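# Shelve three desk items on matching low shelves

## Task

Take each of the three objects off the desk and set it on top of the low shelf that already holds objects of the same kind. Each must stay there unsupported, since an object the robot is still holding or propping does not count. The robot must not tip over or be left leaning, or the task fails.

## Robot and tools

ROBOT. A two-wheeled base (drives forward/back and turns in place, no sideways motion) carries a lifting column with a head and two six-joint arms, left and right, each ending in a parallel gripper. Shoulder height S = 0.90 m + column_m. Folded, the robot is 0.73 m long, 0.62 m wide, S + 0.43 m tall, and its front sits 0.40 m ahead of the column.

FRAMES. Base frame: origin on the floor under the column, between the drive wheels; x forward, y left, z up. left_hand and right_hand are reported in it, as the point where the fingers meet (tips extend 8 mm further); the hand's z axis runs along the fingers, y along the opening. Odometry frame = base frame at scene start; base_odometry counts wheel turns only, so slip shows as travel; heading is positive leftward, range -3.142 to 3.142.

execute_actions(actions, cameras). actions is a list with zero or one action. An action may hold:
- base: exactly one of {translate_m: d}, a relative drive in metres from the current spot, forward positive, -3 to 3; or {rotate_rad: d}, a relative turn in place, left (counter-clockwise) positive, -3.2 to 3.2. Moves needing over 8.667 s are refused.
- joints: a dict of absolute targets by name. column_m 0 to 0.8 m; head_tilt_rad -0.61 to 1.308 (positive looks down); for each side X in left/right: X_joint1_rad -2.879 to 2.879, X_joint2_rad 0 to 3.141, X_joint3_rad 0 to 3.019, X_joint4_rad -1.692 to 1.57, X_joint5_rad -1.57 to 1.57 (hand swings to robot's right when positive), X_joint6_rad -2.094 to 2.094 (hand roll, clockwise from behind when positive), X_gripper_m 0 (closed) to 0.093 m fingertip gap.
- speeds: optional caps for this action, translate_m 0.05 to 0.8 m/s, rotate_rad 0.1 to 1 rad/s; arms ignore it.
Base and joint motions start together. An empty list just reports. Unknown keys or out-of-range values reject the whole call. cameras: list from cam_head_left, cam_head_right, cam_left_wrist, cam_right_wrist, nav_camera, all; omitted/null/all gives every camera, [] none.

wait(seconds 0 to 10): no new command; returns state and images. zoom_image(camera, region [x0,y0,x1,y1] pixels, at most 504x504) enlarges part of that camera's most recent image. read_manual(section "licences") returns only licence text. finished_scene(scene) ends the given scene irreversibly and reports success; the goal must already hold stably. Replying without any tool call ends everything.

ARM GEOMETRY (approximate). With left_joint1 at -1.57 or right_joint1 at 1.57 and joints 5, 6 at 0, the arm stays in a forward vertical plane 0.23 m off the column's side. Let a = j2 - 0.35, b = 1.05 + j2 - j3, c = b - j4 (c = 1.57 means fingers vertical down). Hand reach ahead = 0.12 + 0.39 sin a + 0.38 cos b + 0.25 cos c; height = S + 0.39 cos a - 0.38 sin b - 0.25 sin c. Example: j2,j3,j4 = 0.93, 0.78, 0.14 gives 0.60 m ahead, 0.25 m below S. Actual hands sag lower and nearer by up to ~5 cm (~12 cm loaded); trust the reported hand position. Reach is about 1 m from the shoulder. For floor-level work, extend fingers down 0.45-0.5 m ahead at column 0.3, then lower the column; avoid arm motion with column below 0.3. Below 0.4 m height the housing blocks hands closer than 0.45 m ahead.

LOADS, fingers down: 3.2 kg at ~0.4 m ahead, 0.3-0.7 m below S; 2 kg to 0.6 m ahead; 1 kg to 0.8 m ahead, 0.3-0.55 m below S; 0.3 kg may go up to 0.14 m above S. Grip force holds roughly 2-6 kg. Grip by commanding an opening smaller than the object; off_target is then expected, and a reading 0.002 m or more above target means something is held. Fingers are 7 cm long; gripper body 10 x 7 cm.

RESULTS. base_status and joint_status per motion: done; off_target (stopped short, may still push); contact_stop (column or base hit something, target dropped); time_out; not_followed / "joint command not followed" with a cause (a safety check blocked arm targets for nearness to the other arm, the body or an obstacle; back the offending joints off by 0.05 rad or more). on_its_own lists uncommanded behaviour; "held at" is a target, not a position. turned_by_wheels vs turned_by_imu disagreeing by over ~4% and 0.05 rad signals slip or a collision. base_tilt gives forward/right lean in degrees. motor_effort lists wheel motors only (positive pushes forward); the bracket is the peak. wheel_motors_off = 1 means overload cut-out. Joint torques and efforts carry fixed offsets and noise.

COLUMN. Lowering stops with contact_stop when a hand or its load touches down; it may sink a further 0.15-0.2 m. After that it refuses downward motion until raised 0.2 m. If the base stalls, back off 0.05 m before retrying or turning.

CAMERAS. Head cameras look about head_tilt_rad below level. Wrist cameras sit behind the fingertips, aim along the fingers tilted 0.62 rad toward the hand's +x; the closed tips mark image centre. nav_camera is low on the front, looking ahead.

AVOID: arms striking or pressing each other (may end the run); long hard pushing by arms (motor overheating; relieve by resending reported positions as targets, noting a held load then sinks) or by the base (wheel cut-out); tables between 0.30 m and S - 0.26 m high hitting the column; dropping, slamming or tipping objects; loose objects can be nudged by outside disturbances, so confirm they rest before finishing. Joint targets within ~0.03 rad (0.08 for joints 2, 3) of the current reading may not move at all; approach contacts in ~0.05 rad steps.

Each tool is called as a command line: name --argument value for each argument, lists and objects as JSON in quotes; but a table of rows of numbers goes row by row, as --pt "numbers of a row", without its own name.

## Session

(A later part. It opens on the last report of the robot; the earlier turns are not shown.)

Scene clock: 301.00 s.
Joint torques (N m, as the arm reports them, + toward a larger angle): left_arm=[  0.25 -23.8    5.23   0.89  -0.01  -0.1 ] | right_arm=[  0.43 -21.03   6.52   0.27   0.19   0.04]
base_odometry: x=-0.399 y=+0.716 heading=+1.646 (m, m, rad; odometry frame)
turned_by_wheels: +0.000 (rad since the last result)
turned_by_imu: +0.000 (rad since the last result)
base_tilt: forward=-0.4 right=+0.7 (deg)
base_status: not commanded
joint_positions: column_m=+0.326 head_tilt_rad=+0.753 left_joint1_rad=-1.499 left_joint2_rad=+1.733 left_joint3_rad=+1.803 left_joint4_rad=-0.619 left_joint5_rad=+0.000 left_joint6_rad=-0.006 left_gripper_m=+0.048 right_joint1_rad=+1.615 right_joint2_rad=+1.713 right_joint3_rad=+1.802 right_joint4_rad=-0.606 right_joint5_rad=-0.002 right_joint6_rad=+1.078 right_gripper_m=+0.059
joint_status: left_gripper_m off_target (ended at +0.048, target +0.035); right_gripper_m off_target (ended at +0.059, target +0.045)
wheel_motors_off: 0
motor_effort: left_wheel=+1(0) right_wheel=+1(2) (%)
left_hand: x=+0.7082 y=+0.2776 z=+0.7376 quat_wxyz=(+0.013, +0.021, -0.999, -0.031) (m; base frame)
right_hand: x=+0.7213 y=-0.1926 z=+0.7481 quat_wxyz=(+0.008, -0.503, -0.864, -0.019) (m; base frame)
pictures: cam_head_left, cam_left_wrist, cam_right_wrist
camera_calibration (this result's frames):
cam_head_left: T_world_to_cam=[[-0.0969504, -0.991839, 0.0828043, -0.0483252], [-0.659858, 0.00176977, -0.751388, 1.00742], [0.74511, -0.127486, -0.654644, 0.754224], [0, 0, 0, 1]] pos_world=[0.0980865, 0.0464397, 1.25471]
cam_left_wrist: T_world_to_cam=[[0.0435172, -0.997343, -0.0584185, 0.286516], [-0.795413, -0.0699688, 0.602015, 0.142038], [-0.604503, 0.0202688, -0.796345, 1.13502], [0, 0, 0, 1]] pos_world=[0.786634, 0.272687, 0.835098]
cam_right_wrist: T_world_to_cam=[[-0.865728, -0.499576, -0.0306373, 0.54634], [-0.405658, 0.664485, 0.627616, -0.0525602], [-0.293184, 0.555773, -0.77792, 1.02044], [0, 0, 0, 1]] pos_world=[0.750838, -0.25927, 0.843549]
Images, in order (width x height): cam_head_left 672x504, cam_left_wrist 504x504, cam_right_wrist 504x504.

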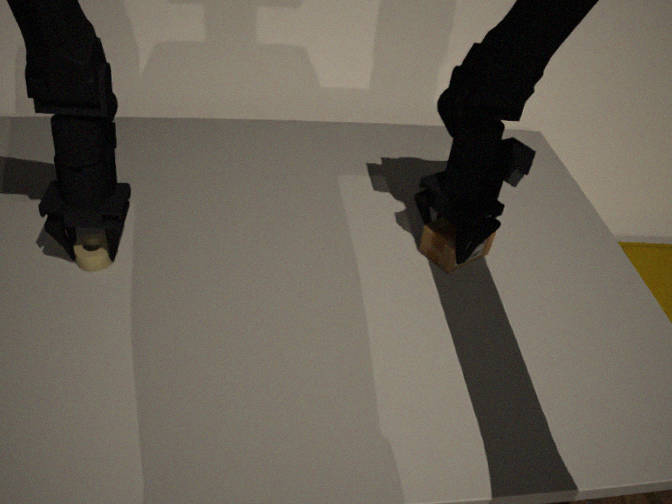

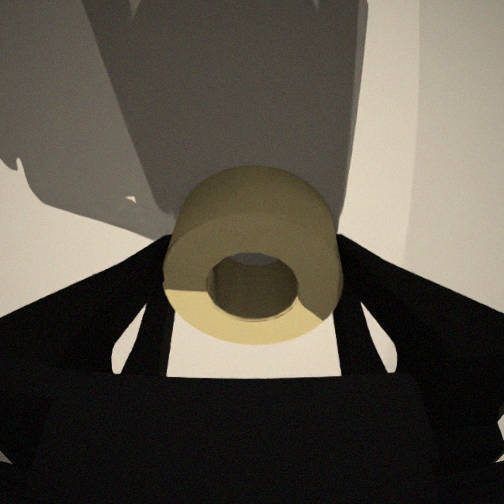

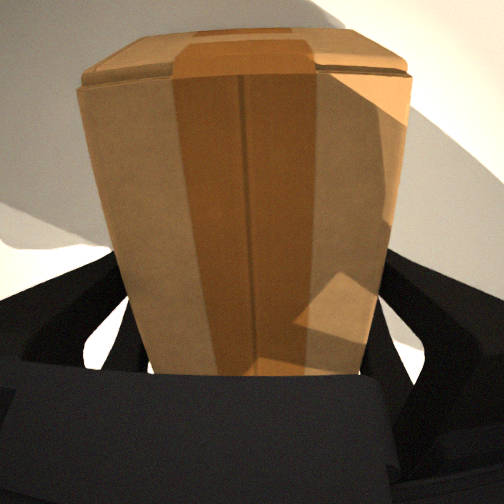

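execute_actions --actions '[{"base": {"translate_m": -2.24}, "joints": {"left_joint2_rad": 1.55, "left_joint4_rad": -0.78, "right_joint2_rad": 1.53, "right_joint4_rad": -0.79, "head_tilt_rad": 0.6}}]' --cameras '["cam_head_left"]'

Scene clock: 364.83 s.
Joint torques (N m, as the arm reports them, + toward a larger angle): left_arm=[  0.33 -22.25   5.86   0.56  -0.02  -0.08] | right_arm=[  1.   -21.05   7.54  -0.09   0.21   0.04]
base_odometry: x=-0.231 y=-1.518 heading=+1.645 (m, m, rad; odometry frame)
turned_by_wheels: -0.001 (rad since the last result)
turned_by_imu: +0.005 (rad since the last result)
base_tilt: forward=-0.3 right=+0.7 (deg)
base_status: done
joint_positions: column_m=+0.326 head_tilt_rad=+0.617 left_joint1_rad=-1.499 left_joint2_rad=+1.530 left_joint3_rad=+1.811 left_joint4_rad=-0.774 left_joint5_rad=+0.000 left_joint6_rad=-0.006 left_gripper_m=+0.048 right_joint1_rad=+1.615 right_joint2_rad=+1.524 right_joint3_rad=+1.805 right_joint4_rad=-0.785 right_joint5_rad=-0.002 right_joint6_rad=+1.078 right_gripper_m=+0.059
joint_status: all done
wheel_motors_off: 0
motor_effort: left_wheel=+0(48) right_wheel=+2(61) (%)
left_hand: x=+0.7624 y=+0.2716 z=+0.8646 quat_wxyz=(-0.016, +0.020, -0.999, -0.031) (m; base frame)
right_hand: x=+0.7590 y=-0.1962 z=+0.8653 quat_wxyz=(+0.002, -0.504, -0.864, -0.022) (m; base frame)
pictures: cam_head_left
camera_calibration (this result's frames):
cam_head_left: T_world_to_cam=[[-0.107274, -0.991839, 0.0689076, -0.029576], [-0.551988, 0.00176977, -0.83385, 1.11022], [0.826923, -0.127486, -0.547673, 0.609783], [0, 0, 0, 1]] pos_world=[0.10541, 0.0464397, 1.26175]
Images, in order (width x height): cam_head_left 672x504.

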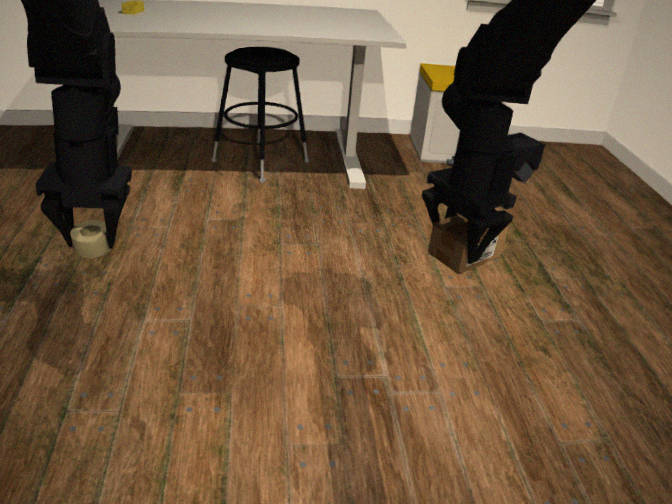

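execute_actions --actions '[{"base": {"rotate_rad": 2.16}, "joints": {"left_joint1_rad": -1.24, "left_joint2_rad": 1.556, "left_joint3_rad": 1.41, "left_joint4_rad": -0.35, "left_joint5_rad": 0.28, "right_joint1_rad": 1.24, "right_joint2_rad": 1.556, "right_joint3_rad": 1.41, "right_joint4_rad": -0.35, "right_joint5_rad": -0.28, "right_joint6_rad": 0.4, "head_tilt_rad": 0.55}}]' --cameras '["cam_head_left", "cam_head_right", "nav_camera"]'

Scene clock: 382.90 s.
Joint torques (N m, as the arm reports them, + toward a larger angle): left_arm=[  4.64 -18.52   2.97   1.07   0.02  -0.06] | right_arm=[ -3.69 -18.68   4.32   0.25   0.02  -0.21]
base_odometry: x=-0.231 y=-1.518 heading=-2.479 (m, m, rad; odometry frame)
turned_by_wheels: +2.159 (rad since the last result)
turned_by_imu: +2.161 (rad since the last result)
base_tilt: forward=-0.3 right=+0.7 (deg)
base_status: done
joint_positions: column_m=+0.326 head_tilt_rad=+0.568 left_joint1_rad=-1.240 left_joint2_rad=+1.543 left_joint3_rad=+1.409 left_joint4_rad=-0.357 left_joint5_rad=+0.280 left_joint6_rad=-0.005 left_gripper_m=+0.048 right_joint1_rad=+1.238 right_joint2_rad=+1.570 right_joint3_rad=+1.403 right_joint4_rad=-0.356 right_joint5_rad=-0.278 right_joint6_rad=+0.414 right_gripper_m=+0.059
joint_status: all done
wheel_motors_off: 0
motor_effort: left_wheel=-6(39) right_wheel=+5(58) (%)
left_hand: x=+0.6248 y=+0.3970 z=+0.7945 quat_wxyz=(-0.027, +0.080, -0.996, -0.005) (m; base frame)
right_hand: x=+0.6083 y=-0.4008 z=+0.7806 quat_wxyz=(-0.013, -0.285, -0.958, +0.003) (m; base frame)
pictures: cam_head_left, cam_head_right, nav_camera
camera_calibration (this result's frames):
cam_head_left: T_world_to_cam=[[-0.110528, -0.991839, 0.0635573, -0.0223935], [-0.51038, 0.00176977, -0.859947, 1.14238], [0.852816, -0.127486, -0.50641, 0.55435], [0, 0, 0, 1]] pos_world=[0.107812, 0.0464397, 1.26453]
cam_head_right: T_world_to_cam=[[-0.0773942, -0.994976, 0.0635078, -0.116144], [-0.51191, -0.0150038, -0.858908, 1.13762], [0.855546, -0.0989848, -0.508177, 0.552486], [0, 0, 0, 1]] pos_world=[0.100693, -0.0438043, 1.26525]
Images, in order (width x height): cam_head_left 672x504, cam_head_right 672x504, nav_camera 672x504.

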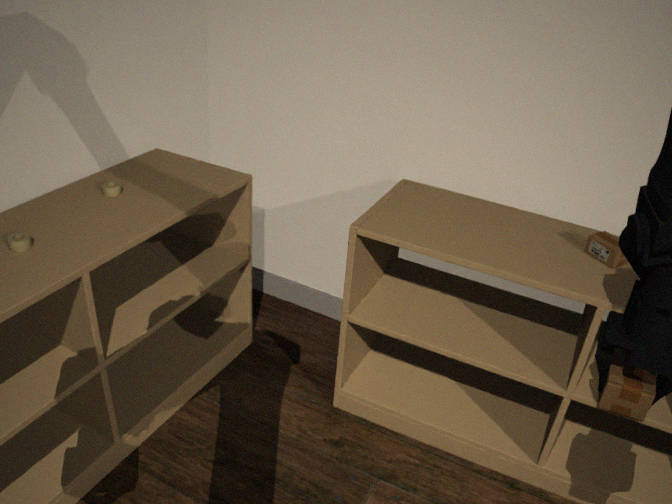

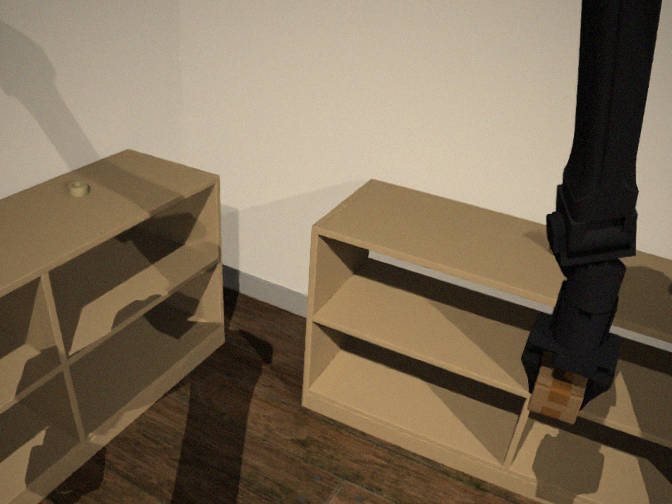

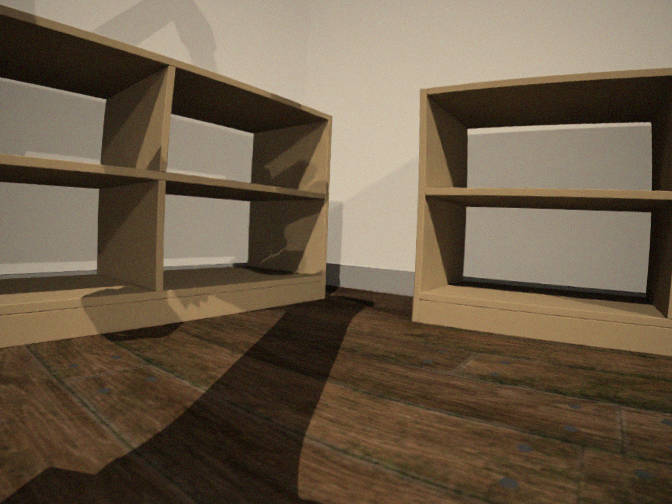

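execute_actions --actions '[{"base": {"translate_m": 0.73}, "joints": {"left_joint2_rad": 1.83, "left_joint3_rad": 1.69, "left_joint4_rad": -0.39, "right_joint2_rad": 1.795, "right_joint3_rad": 1.65, "right_joint4_rad": -0.37, "head_tilt_rad": 0.85}}]'

Scene clock: 442.87 s.
Joint torques (N m, as the arm reports them, + toward a larger angle): left_arm=[  5.68 -21.86   3.74   0.45   0.04  -0.09] | right_arm=[ -5.39 -19.46   4.61   0.19  -0.02  -0.17]
base_odometry: x=-0.807 y=-1.967 heading=-2.478 (m, m, rad; odometry frame)
turned_by_wheels: +0.001 (rad since the last result)
turned_by_imu: +0.002 (rad since the last result)
base_tilt: forward=-0.2 right=+0.7 (deg)
base_status: done
joint_positions: column_m=+0.326 head_tilt_rad=+0.852 left_joint1_rad=-1.240 left_joint2_rad=+1.842 left_joint3_rad=+1.675 left_joint4_rad=-0.388 left_joint5_rad=+0.280 left_joint6_rad=-0.005 left_gripper_m=+0.048 right_joint1_rad=+1.238 right_joint2_rad=+1.810 right_joint3_rad=+1.640 right_joint4_rad=-0.371 right_joint5_rad=-0.278 right_joint6_rad=+0.414 right_gripper_m=+0.059
joint_status: all done
wheel_motors_off: 0
motor_effort: left_wheel=+1(47) right_wheel=-1(47) (%)
left_hand: x=+0.6202 y=+0.4295 z=+0.6825 quat_wxyz=(+0.003, +0.089, -0.996, -0.002) (m; base frame)
right_hand: x=+0.6215 y=-0.4288 z=+0.6948 quat_wxyz=(-0.004, -0.287, -0.958, +0.004) (m; base frame)
pictures: cam_head_left, cam_head_right, cam_left_wrist, cam_right_wrist, nav_camera
camera_calibration (this result's frames):
cam_head_left: T_world_to_cam=[[-0.0882904, -0.991839, 0.0919823, -0.0608002], [-0.730901, 0.00176977, -0.682481, 0.92056], [0.676749, -0.127486, -0.725092, 0.850073], [0, 0, 0, 1]] pos_world=[0.0921837, 0.0464397, 1.25024]
cam_head_right: T_world_to_cam=[[-0.056498, -0.994976, 0.0826503, -0.142305], [-0.732078, -0.0150038, -0.681055, 0.915277], [0.678874, -0.0989848, -0.727553, 0.849149], [0, 0, 0, 1]] pos_world=[0.0855494, -0.0438043, 1.25292]
cam_left_wrist: T_world_to_cam=[[0.178387, -0.98396, -0.00124061, 0.310208], [-0.795483, -0.144959, 0.588382, 0.157369], [-0.579124, -0.103973, -0.808582, 1.0808], [0, 0, 0, 1]] pos_world=[0.695763, 0.440418, 0.781706]
cam_right_wrist: T_world_to_cam=[[-0.542894, -0.839801, -0.000626427, -0.0270266], [-0.675642, 0.43633, 0.594242, 0.190588], [-0.498771, 0.323034, -0.804286, 1.12727], [0, 0, 0, 1]] pos_world=[0.676345, -0.470002, 0.793372]
Images, in order (width x height): cam_head_left 672x504, cam_head_right 672x504, cam_left_wrist 504x504, cam_right_wrist 504x504, nav_camera 672x504.

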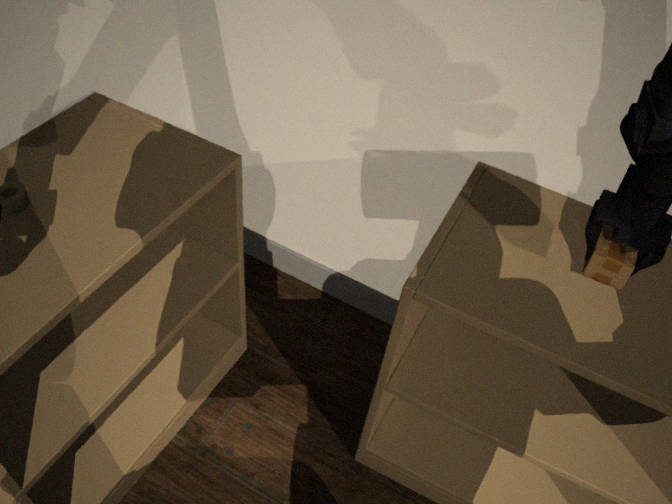

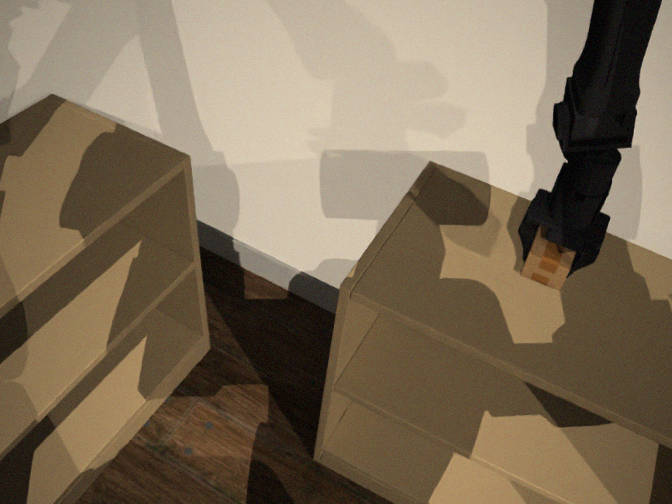

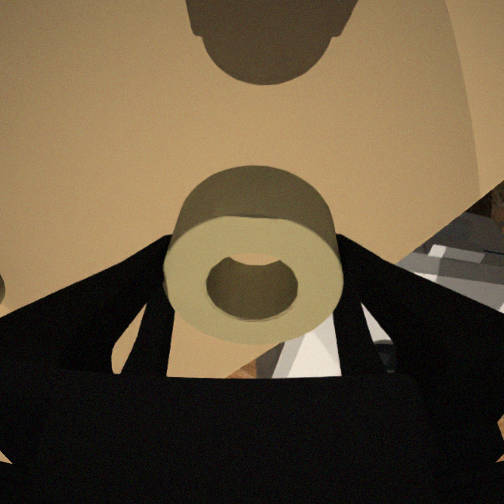

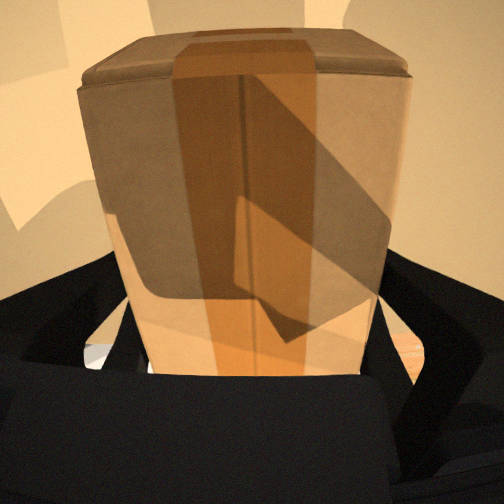

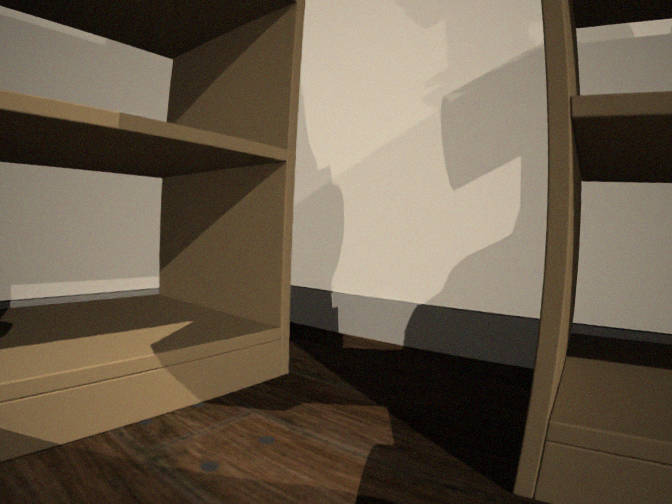

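execute_actions --actions '[{"joints": {"column_m": 0.288}}]' --cameras '["cam_head_right", "cam_left_wrist", "cam_right_wrist"]'

Scene clock: 446.60 s.
Joint torques (N m, as the arm reports them, + toward a larger angle): left_arm=[  5.14 -21.07   3.65   0.49  -0.02  -0.09] | right_arm=[ -4.95 -18.86   4.52   0.03   0.    -0.2 ]
base_odometry: x=-0.807 y=-1.967 heading=-2.478 (m, m, rad; odometry frame)
turned_by_wheels: +0.000 (rad since the last result)
turned_by_imu: +0.001 (rad since the last result)
base_tilt: forward=-0.3 right=+0.7 (deg)
base_status: not commanded
joint_positions: column_m=+0.288 head_tilt_rad=+0.852 left_joint1_rad=-1.240 left_joint2_rad=+1.842 left_joint3_rad=+1.675 left_joint4_rad=-0.388 left_joint5_rad=+0.280 left_joint6_rad=-0.005 left_gripper_m=+0.048 right_joint1_rad=+1.238 right_joint2_rad=+1.810 right_joint3_rad=+1.640 right_joint4_rad=-0.371 right_joint5_rad=-0.278 right_joint6_rad=+0.414 right_gripper_m=+0.059
joint_status: all done
wheel_motors_off: 0
motor_effort: left_wheel=+0(2) right_wheel=-1(2) (%)
left_hand: x=+0.6202 y=+0.4295 z=+0.6445 quat_wxyz=(+0.003, +0.089, -0.996, -0.002) (m; base frame)
right_hand: x=+0.6215 y=-0.4288 z=+0.6567 quat_wxyz=(-0.004, -0.287, -0.958, +0.004) (m; base frame)
pictures: cam_head_right, cam_left_wrist, cam_right_wrist
camera_calibration (this result's frames):
cam_head_right: T_world_to_cam=[[-0.056498, -0.994976, 0.0826503, -0.139162], [-0.732078, -0.0150038, -0.681055, 0.88938], [0.678874, -0.0989848, -0.727553, 0.821485], [0, 0, 0, 1]] pos_world=[0.0855494, -0.0438043, 1.21489]
cam_left_wrist: T_world_to_cam=[[0.178387, -0.98396, -0.00124061, 0.310161], [-0.795483, -0.144959, 0.588382, 0.179742], [-0.579124, -0.103973, -0.808582, 1.05005], [0, 0, 0, 1]] pos_world=[0.695763, 0.440418, 0.743681]
cam_right_wrist: T_world_to_cam=[[-0.542894, -0.839801, -0.000626427, -0.0270504], [-0.675642, 0.43633, 0.594242, 0.213184], [-0.498771, 0.323034, -0.804286, 1.09668], [0, 0, 0, 1]] pos_world=[0.676345, -0.470002, 0.755348]
Images, in order (width x height): cam_head_right 672x504, cam_left_wrist 504x504, cam_right_wrist 504x504.

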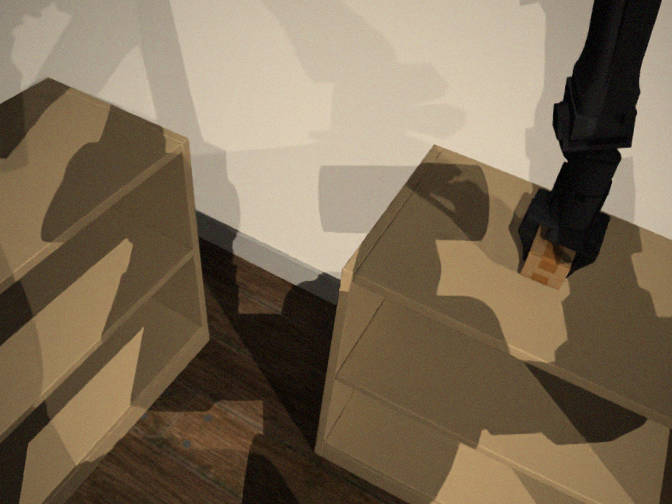

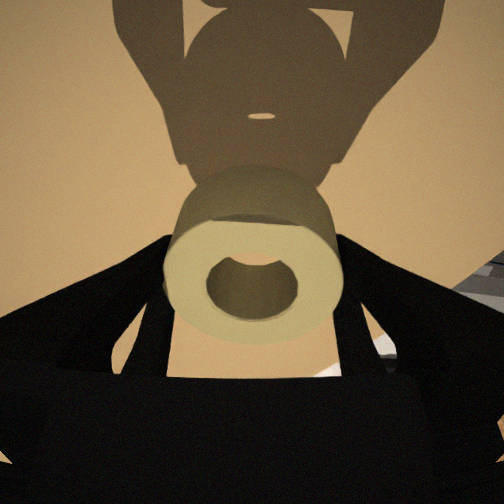

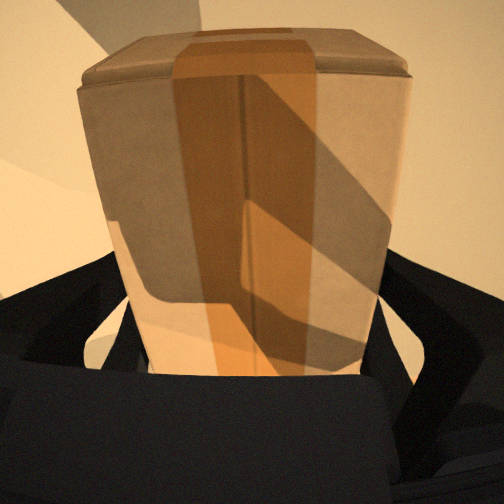

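execute_actions --actions '[{"joints": {"column_m": 0.275}}]' --cameras '["cam_head_right", "cam_left_wrist"]'

Scene clock: 471.27 s.
Joint torques (N m, as the arm reports them, + toward a larger angle): left_arm=[  5.84 -22.15   3.68   0.56   0.02  -0.06] | right_arm=[ -5.06 -19.91   4.54   0.25   0.02  -0.16]
base_odometry: x=-0.807 y=-1.967 heading=-2.478 (m, m, rad; odometry frame)
turned_by_wheels: +0.000 (rad since the last result)
turned_by_imu: +0.001 (rad since the last result)
base_tilt: forward=-0.3 right=+0.8 (deg)
base_status: not commanded
joint_positions: column_m=+0.275 head_tilt_rad=+0.852 left_joint1_rad=-1.240 left_joint2_rad=+1.842 left_joint3_rad=+1.675 left_joint4_rad=-0.388 left_joint5_rad=+0.280 left_joint6_rad=-0.005 left_gripper_m=+0.048 right_joint1_rad=+1.238 right_joint2_rad=+1.810 right_joint3_rad=+1.640 right_joint4_rad=-0.371 right_joint5_rad=-0.278 right_joint6_rad=+0.414 right_gripper_m=+0.059
joint_status: all done
wheel_motors_off: 0
motor_effort: left_wheel=+1(1) right_wheel=-1(2) (%)
left_hand: x=+0.6202 y=+0.4295 z=+0.6315 quat_wxyz=(+0.003, +0.089, -0.996, -0.002) (m; base frame)
right_hand: x=+0.6215 y=-0.4288 z=+0.6438 quat_wxyz=(-0.004, -0.287, -0.958, +0.004) (m; base frame)
pictures: cam_head_right, cam_left_wrist
camera_calibration (this result's frames):
cam_head_right: T_world_to_cam=[[-0.0564978, -0.994976, 0.0826505, -0.13809], [-0.73208, -0.0150038, -0.681053, 0.880538], [0.678872, -0.0989848, -0.727554, 0.812044], [0, 0, 0, 1]] pos_world=[0.0855493, -0.0438043, 1.20191]
cam_left_wrist: T_world_to_cam=[[0.178387, -0.98396, -0.00124061, 0.310145], [-0.795483, -0.144959, 0.588382, 0.187378], [-0.579124, -0.103973, -0.808582, 1.03956], [0, 0, 0, 1]] pos_world=[0.695763, 0.440418, 0.730702]
Images, in order (width x height): cam_head_right 672x504, cam_left_wrist 504x504.

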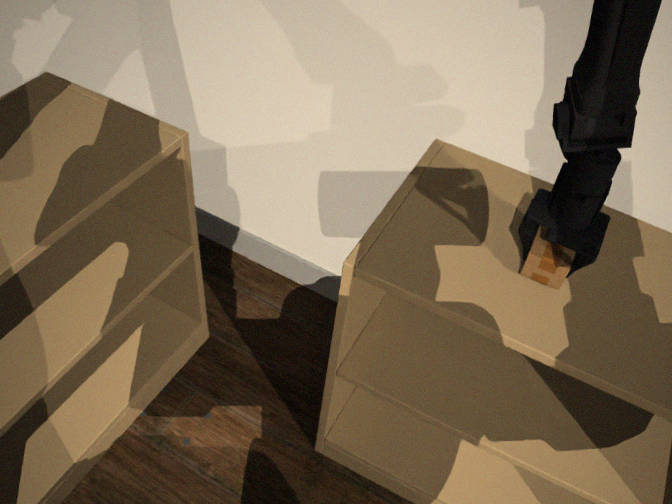

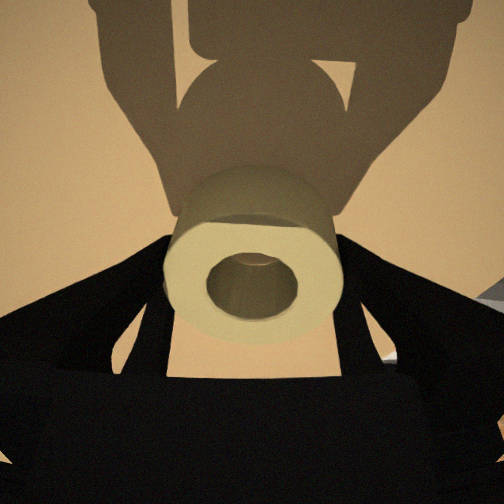

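zoom_image --camera "cam_head_right" --region '[490, 200, 630, 320]'

Region (490, 200, 630, 320) of cam_head_right's 672x504 image, scaled by 3.600, with more detail than that image has; it fills the top 432 rows of this view, and the rest is white.

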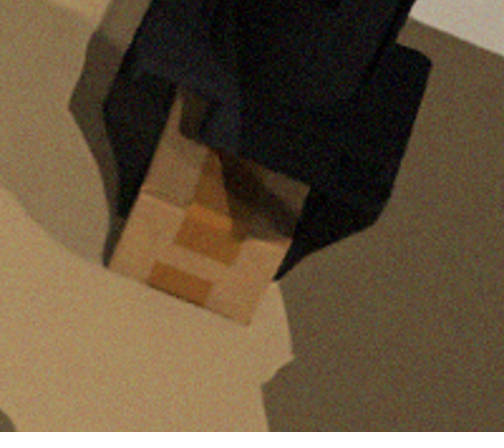

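execute_actions --actions '[{"joints": {"left_gripper_m": 0.093, "right_gripper_m": 0.093}}]' --cameras '["cam_left_wrist", "cam_right_wrist"]'

Scene clock: 482.27 s.
Joint torques (N m, as the arm reports them, + toward a larger angle): left_arm=[  5.83 -22.24   3.55   0.57   0.01  -0.09] | right_arm=[ -4.56 -19.52   4.49   0.26   0.04  -0.17]
base_odometry: x=-0.807 y=-1.967 heading=-2.478 (m, m, rad; odometry frame)
turned_by_wheels: +0.000 (rad since the last result)
turned_by_imu: +0.001 (rad since the last result)
base_tilt: forward=-0.3 right=+0.6 (deg)
base_status: not commanded
joint_positions: column_m=+0.275 head_tilt_rad=+0.852 left_joint1_rad=-1.240 left_joint2_rad=+1.842 left_joint3_rad=+1.675 left_joint4_rad=-0.388 left_joint5_rad=+0.280 left_joint6_rad=-0.005 left_gripper_m=+0.093 right_joint1_rad=+1.238 right_joint2_rad=+1.810 right_joint3_rad=+1.640 right_joint4_rad=-0.371 right_joint5_rad=-0.278 right_joint6_rad=+0.414 right_gripper_m=+0.093
joint_status: all done
wheel_motors_off: 0
motor_effort: left_wheel=+2(1) right_wheel=-2(1) (%)
left_hand: x=+0.6202 y=+0.4295 z=+0.6315 quat_wxyz=(+0.003, +0.089, -0.996, -0.002) (m; base frame)
right_hand: x=+0.6215 y=-0.4288 z=+0.6438 quat_wxyz=(-0.004, -0.287, -0.958, +0.004) (m; base frame)
pictures: cam_left_wrist, cam_right_wrist
camera_calibration (this result's frames):
cam_left_wrist: T_world_to_cam=[[0.178387, -0.98396, -0.00124061, 0.310145], [-0.795483, -0.144959, 0.588382, 0.187378], [-0.579124, -0.103973, -0.808582, 1.03956], [0, 0, 0, 1]] pos_world=[0.695763, 0.440418, 0.730702]
cam_right_wrist: T_world_to_cam=[[-0.542894, -0.839801, -0.000626427, -0.0270585], [-0.675642, 0.43633, 0.594242, 0.220897], [-0.498771, 0.323034, -0.804286, 1.08624], [0, 0, 0, 1]] pos_world=[0.676345, -0.470002, 0.742368]
Images, in order (width x height): cam_left_wrist 504x504, cam_right_wrist 504x504.

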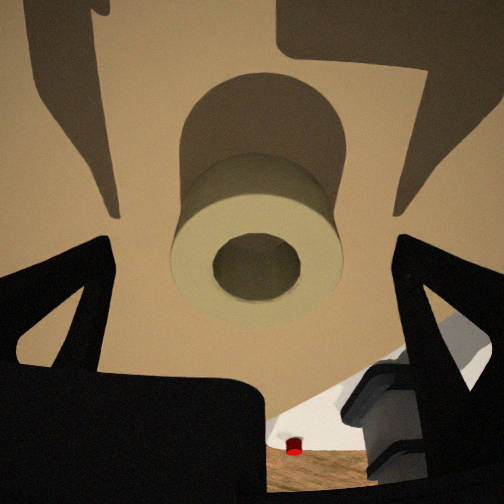

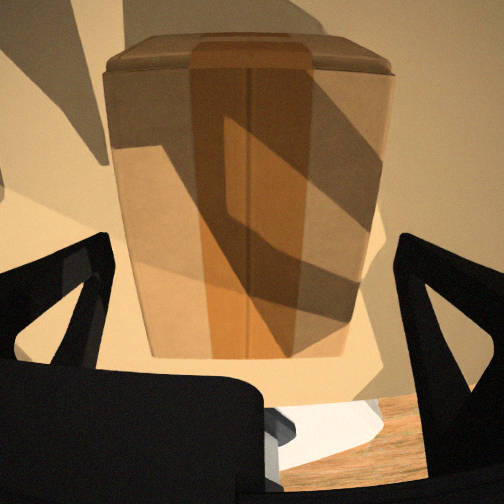

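execute_actions --actions '[{"joints": {"column_m": 0.33, "head_tilt_rad": 0.45}}]' --cameras '[]'

Scene clock: 491.97 s.
Joint torques (N m, as the arm reports them, + toward a larger angle): left_arm=[  5.79 -22.02   3.88   0.48   0.07  -0.08] | right_arm=[ -4.92 -19.75   4.35   0.19  -0.01  -0.18]
base_odometry: x=-0.807 y=-1.967 heading=-2.478 (m, m, rad; odometry frame)
turned_by_wheels: +0.000 (rad since the last result)
turned_by_imu: +0.001 (rad since the last result)
base_tilt: forward=-0.3 right=+0.7 (deg)
base_status: not commanded
joint_positions: column_m=+0.330 head_tilt_rad=+0.468 left_joint1_rad=-1.240 left_joint2_rad=+1.842 left_joint3_rad=+1.675 left_joint4_rad=-0.388 left_joint5_rad=+0.280 left_joint6_rad=-0.005 left_gripper_m=+0.093 right_joint1_rad=+1.238 right_joint2_rad=+1.808 right_joint3_rad=+1.640 right_joint4_rad=-0.371 right_joint5_rad=-0.278 right_joint6_rad=+0.414 right_gripper_m=+0.093
joint_status: all done
wheel_motors_off: 0
motor_effort: left_wheel=+3(2) right_wheel=-1(1) (%)
left_hand: x=+0.6202 y=+0.4295 z=+0.6864 quat_wxyz=(+0.003, +0.089, -0.996, -0.002) (m; base frame)
right_hand: x=+0.6226 y=-0.4287 z=+0.6996 quat_wxyz=(-0.005, -0.287, -0.958, +0.004) (m; base frame)
pictures: none
No camera images: the call's "cameras" was empty. Leave "cameras" out to get every camera's image.

execute_actions --actions '[{"base": {"rotate_rad": -2.205}, "joints": {"column_m": 0.35, "head_tilt_rad": 0.3, "left_joint1_rad": -1.57, "left_joint2_rad": 1.02, "left_joint3_rad": 0.9, "left_joint4_rad": -0.4, "left_joint5_rad": 0, "right_joint1_rad": 1.57, "right_joint2_rad": 0.95, "right_joint3_rad": 0.75, "right_joint4_rad": -0.5, "right_joint5_rad": 0, "right_joint6_rad": 0}}]' --cameras '["cam_head_left", "cam_head_right", "nav_camera"]'

Scene clock: 515.00 s.
Joint torques (N m, as the arm reports them, + toward a larger angle): left_arm=[  0.13 -14.4    2.86   0.41   0.02  -0.07] | right_arm=[  0.26 -12.47   3.38  -0.17   0.11  -0.16]
base_odometry: x=-0.807 y=-1.967 heading=+1.601 (m, m, rad; odometry frame)
turned_by_wheels: -2.204 (rad since the last result)
turned_by_imu: -2.202 (rad since the last result)
base_tilt: forward=-0.4 right=+0.6 (deg)
base_status: done
joint_positions: column_m=+0.350 head_tilt_rad=+0.319 left_joint1_rad=-1.567 left_joint2_rad=+1.023 left_joint3_rad=+0.900 left_joint4_rad=-0.394 left_joint5_rad=+0.000 left_joint6_rad=-0.005 left_gripper_m=+0.093 right_joint1_rad=+1.572 right_joint2_rad=+0.955 right_joint3_rad=+0.744 right_joint4_rad=-0.496 right_joint5_rad=-0.002 right_joint6_rad=+0.012 right_gripper_m=+0.093
joint_status: all done
wheel_motors_off: 0
motor_effort: left_wheel=+4(37) right_wheel=-6(57) (%)
left_hand: x=+0.5158 y=+0.2262 z=+0.9547 quat_wxyz=(-0.004, +0.003, -1.000, -0.002) (m; base frame)
right_hand: x=+0.4166 y=-0.2244 z=+0.9627 quat_wxyz=(+0.092, -0.005, -0.996, -0.001) (m; base frame)
pictures: cam_head_left, cam_head_right, nav_camera
camera_calibration (this result's frames):
cam_head_left: T_world_to_cam=[[-0.122785, -0.991839, 0.0343478, 0.0157231], [-0.282629, 0.00176977, -0.959228, 1.28416], [0.951338, -0.127486, -0.28054, 0.259773], [0, 0, 0, 1]] pos_world=[0.11774, 0.0464397, 1.30414]
cam_head_right: T_world_to_cam=[[-0.0906618, -0.994976, 0.0424681, -0.0888902], [-0.284368, -0.0150038, -0.958598, 1.27994], [0.954419, -0.0989848, -0.281579, 0.256962], [0, 0, 0, 1]] pos_world=[0.110665, -0.0438043, 1.30307]
Images, in order (width x height): cam_head_left 672x504, cam_head_right 672x504, nav_camera 672x504.

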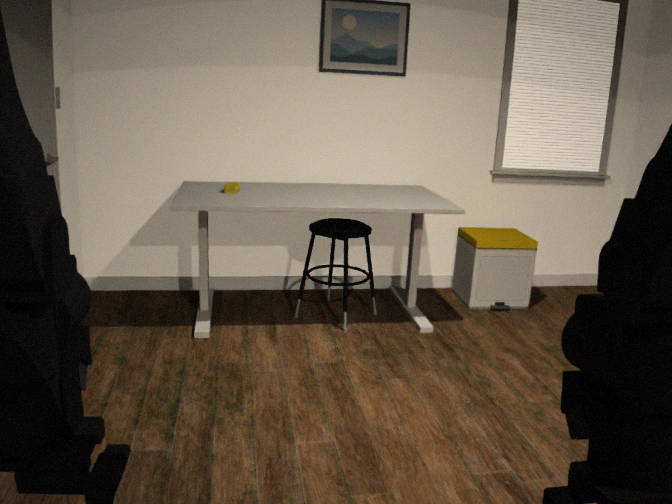

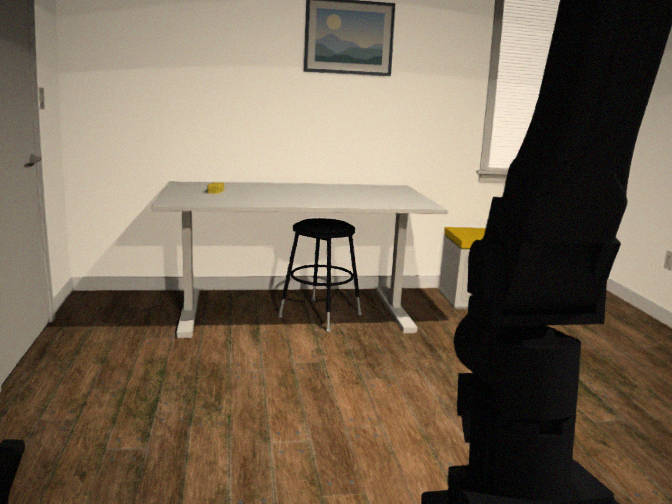

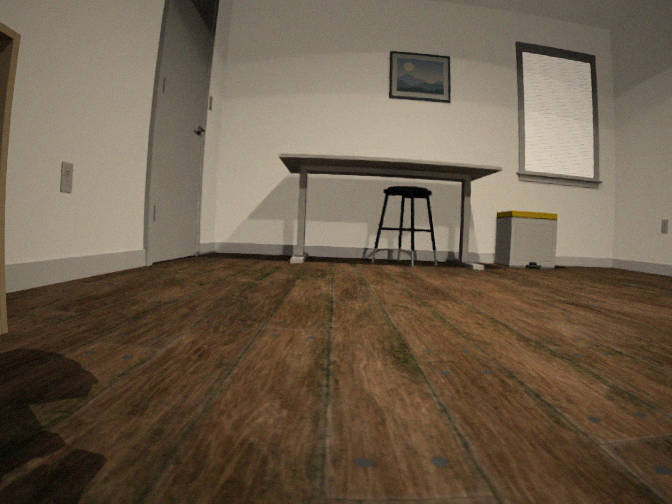

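execute_actions --actions '[{"base": {"translate_m": 2.63}, "joints": {"head_tilt_rad": 0.75, "left_joint2_rad": 1.61, "left_joint3_rad": 1.895, "left_joint4_rad": -0.785, "left_joint6_rad": 0.31}}]' --cameras '["cam_head_left", "cam_left_wrist", "nav_camera"]'

Scene clock: 542.37 s.
Joint torques (N m, as the arm reports them, + toward a larger angle): left_arm=[ -0.9  -25.95   6.56   0.57   0.07  -0.01] | right_arm=[  0.37 -12.58   3.32  -0.24   0.14  -0.17]
base_odometry: x=-0.885 y=+0.661 heading=+1.600 (m, m, rad; odometry frame)
turned_by_wheels: -0.001 (rad since the last result)
turned_by_imu: -0.002 (rad since the last result)
base_tilt: forward=-0.3 right=+0.6 (deg)
base_status: done
joint_positions: column_m=+0.350 head_tilt_rad=+0.753 left_joint1_rad=-1.567 left_joint2_rad=+1.616 left_joint3_rad=+1.873 left_joint4_rad=-0.779 left_joint5_rad=+0.000 left_joint6_rad=+0.302 left_gripper_m=+0.093 right_joint1_rad=+1.572 right_joint2_rad=+0.955 right_joint3_rad=+0.745 right_joint4_rad=-0.496 right_joint5_rad=-0.002 right_joint6_rad=+0.012 right_gripper_m=+0.093
joint_status: all done
wheel_motors_off: 0
motor_effort: left_wheel=+0(49) right_wheel=+0(50) (%)
left_hand: x=+0.7604 y=+0.2269 z=+0.8488 quat_wxyz=(+0.000, -0.150, -0.989, -0.002) (m; base frame)
right_hand: x=+0.4171 y=-0.2244 z=+0.9628 quat_wxyz=(+0.091, -0.005, -0.996, -0.001) (m; base frame)
pictures: cam_head_left, cam_left_wrist, nav_camera
camera_calibration (this result's frames):
cam_head_left: T_world_to_cam=[[-0.0969606, -0.991839, 0.0827923, -0.0502866], [-0.659765, 0.00176977, -0.75147, 1.02547], [0.74519, -0.127486, -0.654552, 0.769734], [0, 0, 0, 1]] pos_world=[0.0980936, 0.0464397, 1.2786]
cam_left_wrist: T_world_to_cam=[[-0.294491, -0.955654, 0.000564434, 0.437669], [-0.776542, 0.23964, 0.582713, 0.0448847], [-0.557007, 0.171165, -0.812678, 1.19969], [0, 0, 0, 1]] pos_world=[0.831978, 0.202159, 0.948557]
Images, in order (width x height): cam_head_left 672x504, cam_left_wrist 504x504, nav_camera 672x504.

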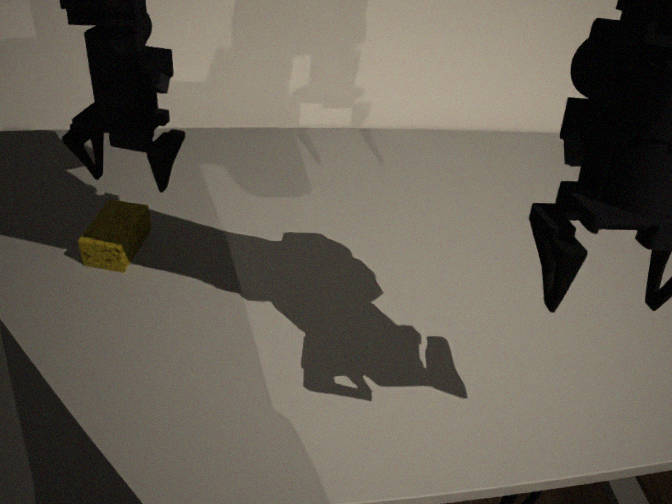

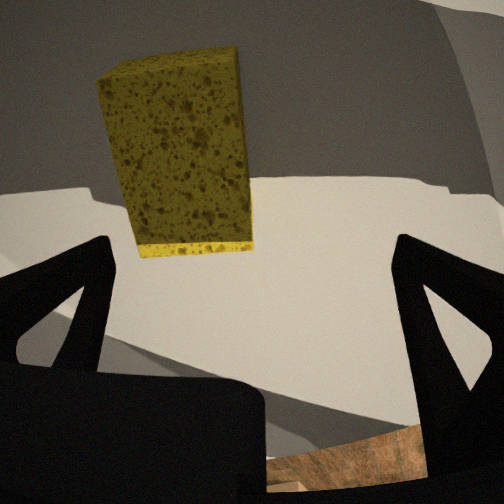

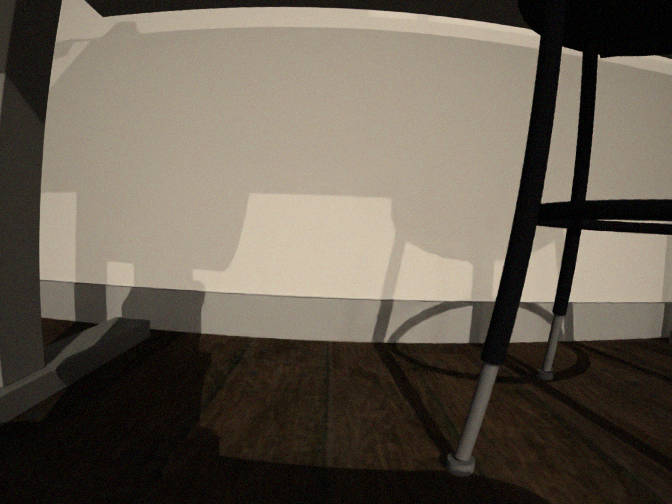

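execute_actions --actions '[{"joints": {"column_m": 0.285, "left_joint1_rad": -1.525, "left_joint6_rad": 0.24}}]' --cameras '["cam_left_wrist"]'

Scene clock: 569.83 s.
Joint torques (N m, as the arm reports them, + toward a larger angle): left_arm=[  0.63 -24.35   6.48   0.48   0.01  -0.2 ] | right_arm=[  0.04 -12.79   3.41  -0.26   0.13  -0.15]
base_odometry: x=-0.885 y=+0.661 heading=+1.600 (m, m, rad; odometry frame)
turned_by_wheels: +0.000 (rad since the last result)
turned_by_imu: +0.001 (rad since the last result)
base_tilt: forward=-0.3 right=+0.7 (deg)
base_status: not commanded
joint_positions: column_m=+0.285 head_tilt_rad=+0.753 left_joint1_rad=-1.526 left_joint2_rad=+1.616 left_joint3_rad=+1.873 left_joint4_rad=-0.779 left_joint5_rad=+0.000 left_joint6_rad=+0.246 left_gripper_m=+0.093 right_joint1_rad=+1.572 right_joint2_rad=+0.955 right_joint3_rad=+0.745 right_joint4_rad=-0.496 right_joint5_rad=-0.002 right_joint6_rad=+0.012 right_gripper_m=+0.093
joint_status: all done
wheel_motors_off: 0
motor_effort: left_wheel=-1(0) right_wheel=+1(1) (%)
left_hand: x=+0.7601 y=+0.2555 z=+0.7845 quat_wxyz=(+0.002, -0.112, -0.994, -0.020) (m; base frame)
right_hand: x=+0.4171 y=-0.2244 z=+0.8979 quat_wxyz=(+0.091, -0.005, -0.996, -0.001) (m; base frame)
pictures: cam_left_wrist
camera_calibration (this result's frames):
cam_left_wrist: T_world_to_cam=[[-0.219867, -0.974922, -0.0344396, 0.440658], [-0.792608, 0.157947, 0.588919, 0.103437], [-0.56871, 0.156781, -0.807458, 1.15082], [0, 0, 0, 1]] pos_world=[0.833354, 0.232843, 0.8835]
Images, in order (width x height): cam_left_wrist 504x504.

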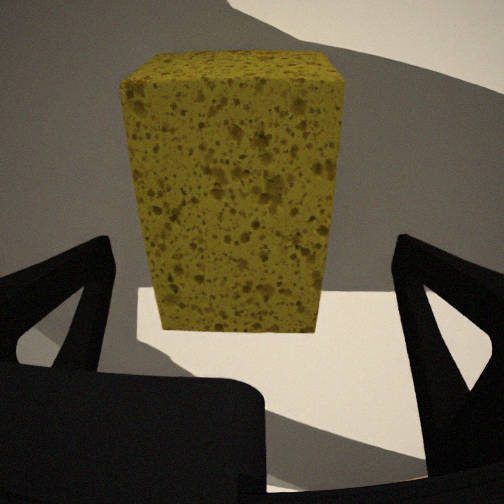

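execute_actions --actions '[{"joints": {"column_m": 0.245}}]' --cameras '[]'

execute_actions --actions '[{"joints": {"left_gripper_m": 0.045}}]' --cameras '["cam_head_left", "cam_left_wrist"]'

Scene clock: 577.10 s.
Joint torques (N m, as the arm reports them, + toward a larger angle): left_arm=[  0.48 -25.25   6.79   0.36  -0.03  -0.12] | right_arm=[  0.21 -11.8    3.44  -0.21   0.1   -0.18]
base_odometry: x=-0.885 y=+0.661 heading=+1.600 (m, m, rad; odometry frame)
turned_by_wheels: +0.000 (rad since the last result)
turned_by_imu: +0.001 (rad since the last result)
base_tilt: forward=-0.3 right=+0.7 (deg)
base_status: not commanded
joint_positions: column_m=+0.245 head_tilt_rad=+0.753 left_joint1_rad=-1.526 left_joint2_rad=+1.616 left_joint3_rad=+1.873 left_joint4_rad=-0.779 left_joint5_rad=+0.000 left_joint6_rad=+0.246 left_gripper_m=+0.093 right_joint1_rad=+1.572 right_joint2_rad=+0.955 right_joint3_rad=+0.745 right_joint4_rad=-0.496 right_joint5_rad=-0.002 right_joint6_rad=+0.012 right_gripper_m=+0.093
joint_status: all done
wheel_motors_off: 0
motor_effort: left_wheel=-1(2) right_wheel=+1(1) (%)
left_hand: x=+0.7601 y=+0.2555 z=+0.7445 quat_wxyz=(+0.002, -0.112, -0.994, -0.020) (m; base frame)
right_hand: x=+0.4171 y=-0.2244 z=+0.8579 quat_wxyz=(+0.091, -0.005, -0.996, -0.001) (m; base frame)
pictures: none
No camera images: the call's "cameras" was empty. Leave "cameras" out to get every camera's image.

Scene clock: 577.70 s.
Joint torques (N m, as the arm reports them, + toward a larger angle): left_arm=[  0.14 -24.7    6.6    0.43   0.02  -0.22] | right_arm=[  0.23 -12.9    3.31  -0.12   0.1   -0.16]
base_odometry: x=-0.885 y=+0.661 heading=+1.600 (m, m, rad; odometry frame)
turned_by_wheels: +0.000 (rad since the last result)
turned_by_imu: +0.000 (rad since the last result)
base_tilt: forward=-0.3 right=+0.8 (deg)
base_status: not commanded
joint_positions: column_m=+0.245 head_tilt_rad=+0.753 left_joint1_rad=-1.526 left_joint2_rad=+1.616 left_joint3_rad=+1.873 left_joint4_rad=-0.779 left_joint5_rad=+0.000 left_joint6_rad=+0.246 left_gripper_m=+0.060 right_joint1_rad=+1.572 right_joint2_rad=+0.955 right_joint3_rad=+0.745 right_joint4_rad=-0.496 right_joint5_rad=-0.002 right_joint6_rad=+0.012 right_gripper_m=+0.093
joint_status: left_gripper_m off_target (ended at +0.060, target +0.045)
wheel_motors_off: 0
motor_effort: left_wheel=-2(2) right_wheel=+1(2) (%)
left_hand: x=+0.7601 y=+0.2555 z=+0.7445 quat_wxyz=(+0.002, -0.112, -0.994, -0.020) (m; base frame)
right_hand: x=+0.4171 y=-0.2244 z=+0.8579 quat_wxyz=(+0.091, -0.005, -0.996, -0.001) (m; base frame)
pictures: cam_head_left, cam_left_wrist
camera_calibration (this result's frames):
cam_head_left: T_world_to_cam=[[-0.0969606, -0.991839, 0.0827924, -0.0416023], [-0.659765, 0.00176977, -0.75147, 0.946643], [0.74519, -0.127486, -0.654553, 0.701077], [0, 0, 0, 1]] pos_world=[0.0980936, 0.0464397, 1.17371]
cam_left_wrist: T_world_to_cam=[[-0.219867, -0.974922, -0.0344396, 0.43928], [-0.792608, 0.157947, 0.588919, 0.127004], [-0.56871, 0.156781, -0.807458, 1.11851], [0, 0, 0, 1]] pos_world=[0.833354, 0.232843, 0.843482]
Images, in order (width x height): cam_head_left 672x504, cam_left_wrist 504x504.

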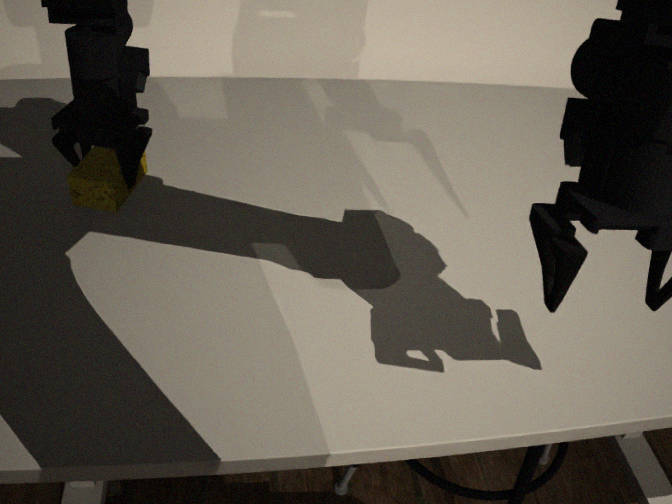

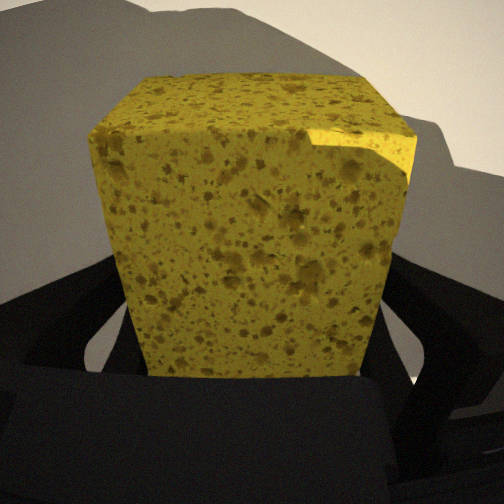

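execute_actions --actions '[{"base": {"rotate_rad": -2.3}, "joints": {"column_m": 0.3, "head_tilt_rad": 0.4}}]' --cameras '["cam_head_left", "cam_head_right"]'

Scene clock: 631.20 s.
Joint torques (N m, as the arm reports them, + toward a larger angle): left_arm=[ -0.35 -25.61   6.38   0.42   0.02  -0.23] | right_arm=[  0.37 -12.83   3.37  -0.34   0.12  -0.15]
base_odometry: x=-0.885 y=+0.662 heading=-0.699 (m, m, rad; odometry frame)
turned_by_wheels: -2.299 (rad since the last result)
turned_by_imu: -2.295 (rad since the last result)
base_tilt: forward=-0.2 right=+0.7 (deg)
base_status: done
joint_positions: column_m=+0.300 head_tilt_rad=+0.418 left_joint1_rad=-1.524 left_joint2_rad=+1.616 left_joint3_rad=+1.873 left_joint4_rad=-0.779 left_joint5_rad=+0.000 left_joint6_rad=+0.246 left_gripper_m=+0.060 right_joint1_rad=+1.572 right_joint2_rad=+0.955 right_joint3_rad=+0.745 right_joint4_rad=-0.496 right_joint5_rad=-0.002 right_joint6_rad=+0.012 right_gripper_m=+0.093
joint_status: all done
wheel_motors_off: 0
motor_effort: left_wheel=+4(47) right_wheel=-5(56) (%)
left_hand: x=+0.7601 y=+0.2566 z=+0.7994 quat_wxyz=(+0.002, -0.111, -0.994, -0.020) (m; base frame)
right_hand: x=+0.4171 y=-0.2244 z=+0.9128 quat_wxyz=(+0.091, -0.005, -0.996, -0.001) (m; base frame)
pictures: cam_head_left, cam_head_right
camera_calibration (this result's frames):
cam_head_left: T_world_to_cam=[[-0.118764, -0.991839, 0.0463782, 0.00176984], [-0.376544, 0.00176977, -0.926397, 1.19866], [0.918755, -0.127486, -0.373681, 0.367142], [0, 0, 0, 1]] pos_world=[0.114246, 0.0464397, 1.24755]
cam_head_right: T_world_to_cam=[[-0.0859933, -0.994976, 0.0512664, -0.0983135], [-0.378211, -0.0150038, -0.925598, 1.19425], [0.921717, -0.0989848, -0.375021, 0.364672], [0, 0, 0, 1]] pos_world=[0.1071, -0.0438043, 1.24719]
Images, in order (width x height): cam_head_left 672x504, cam_head_right 672x504.

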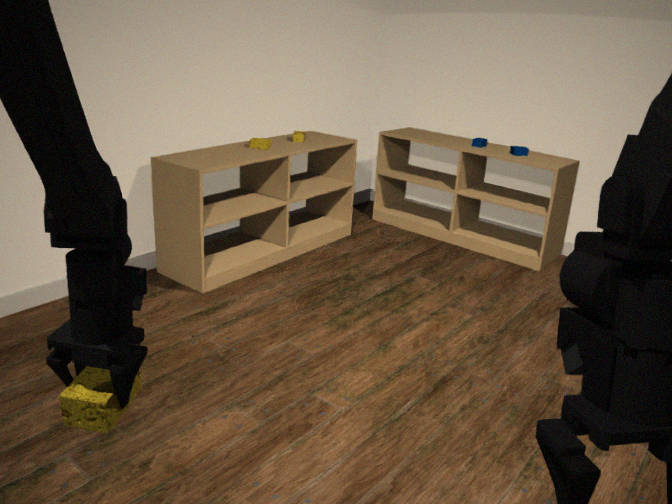

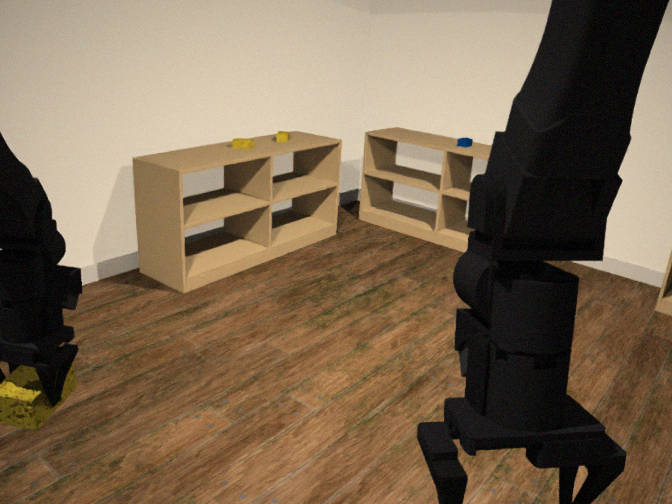

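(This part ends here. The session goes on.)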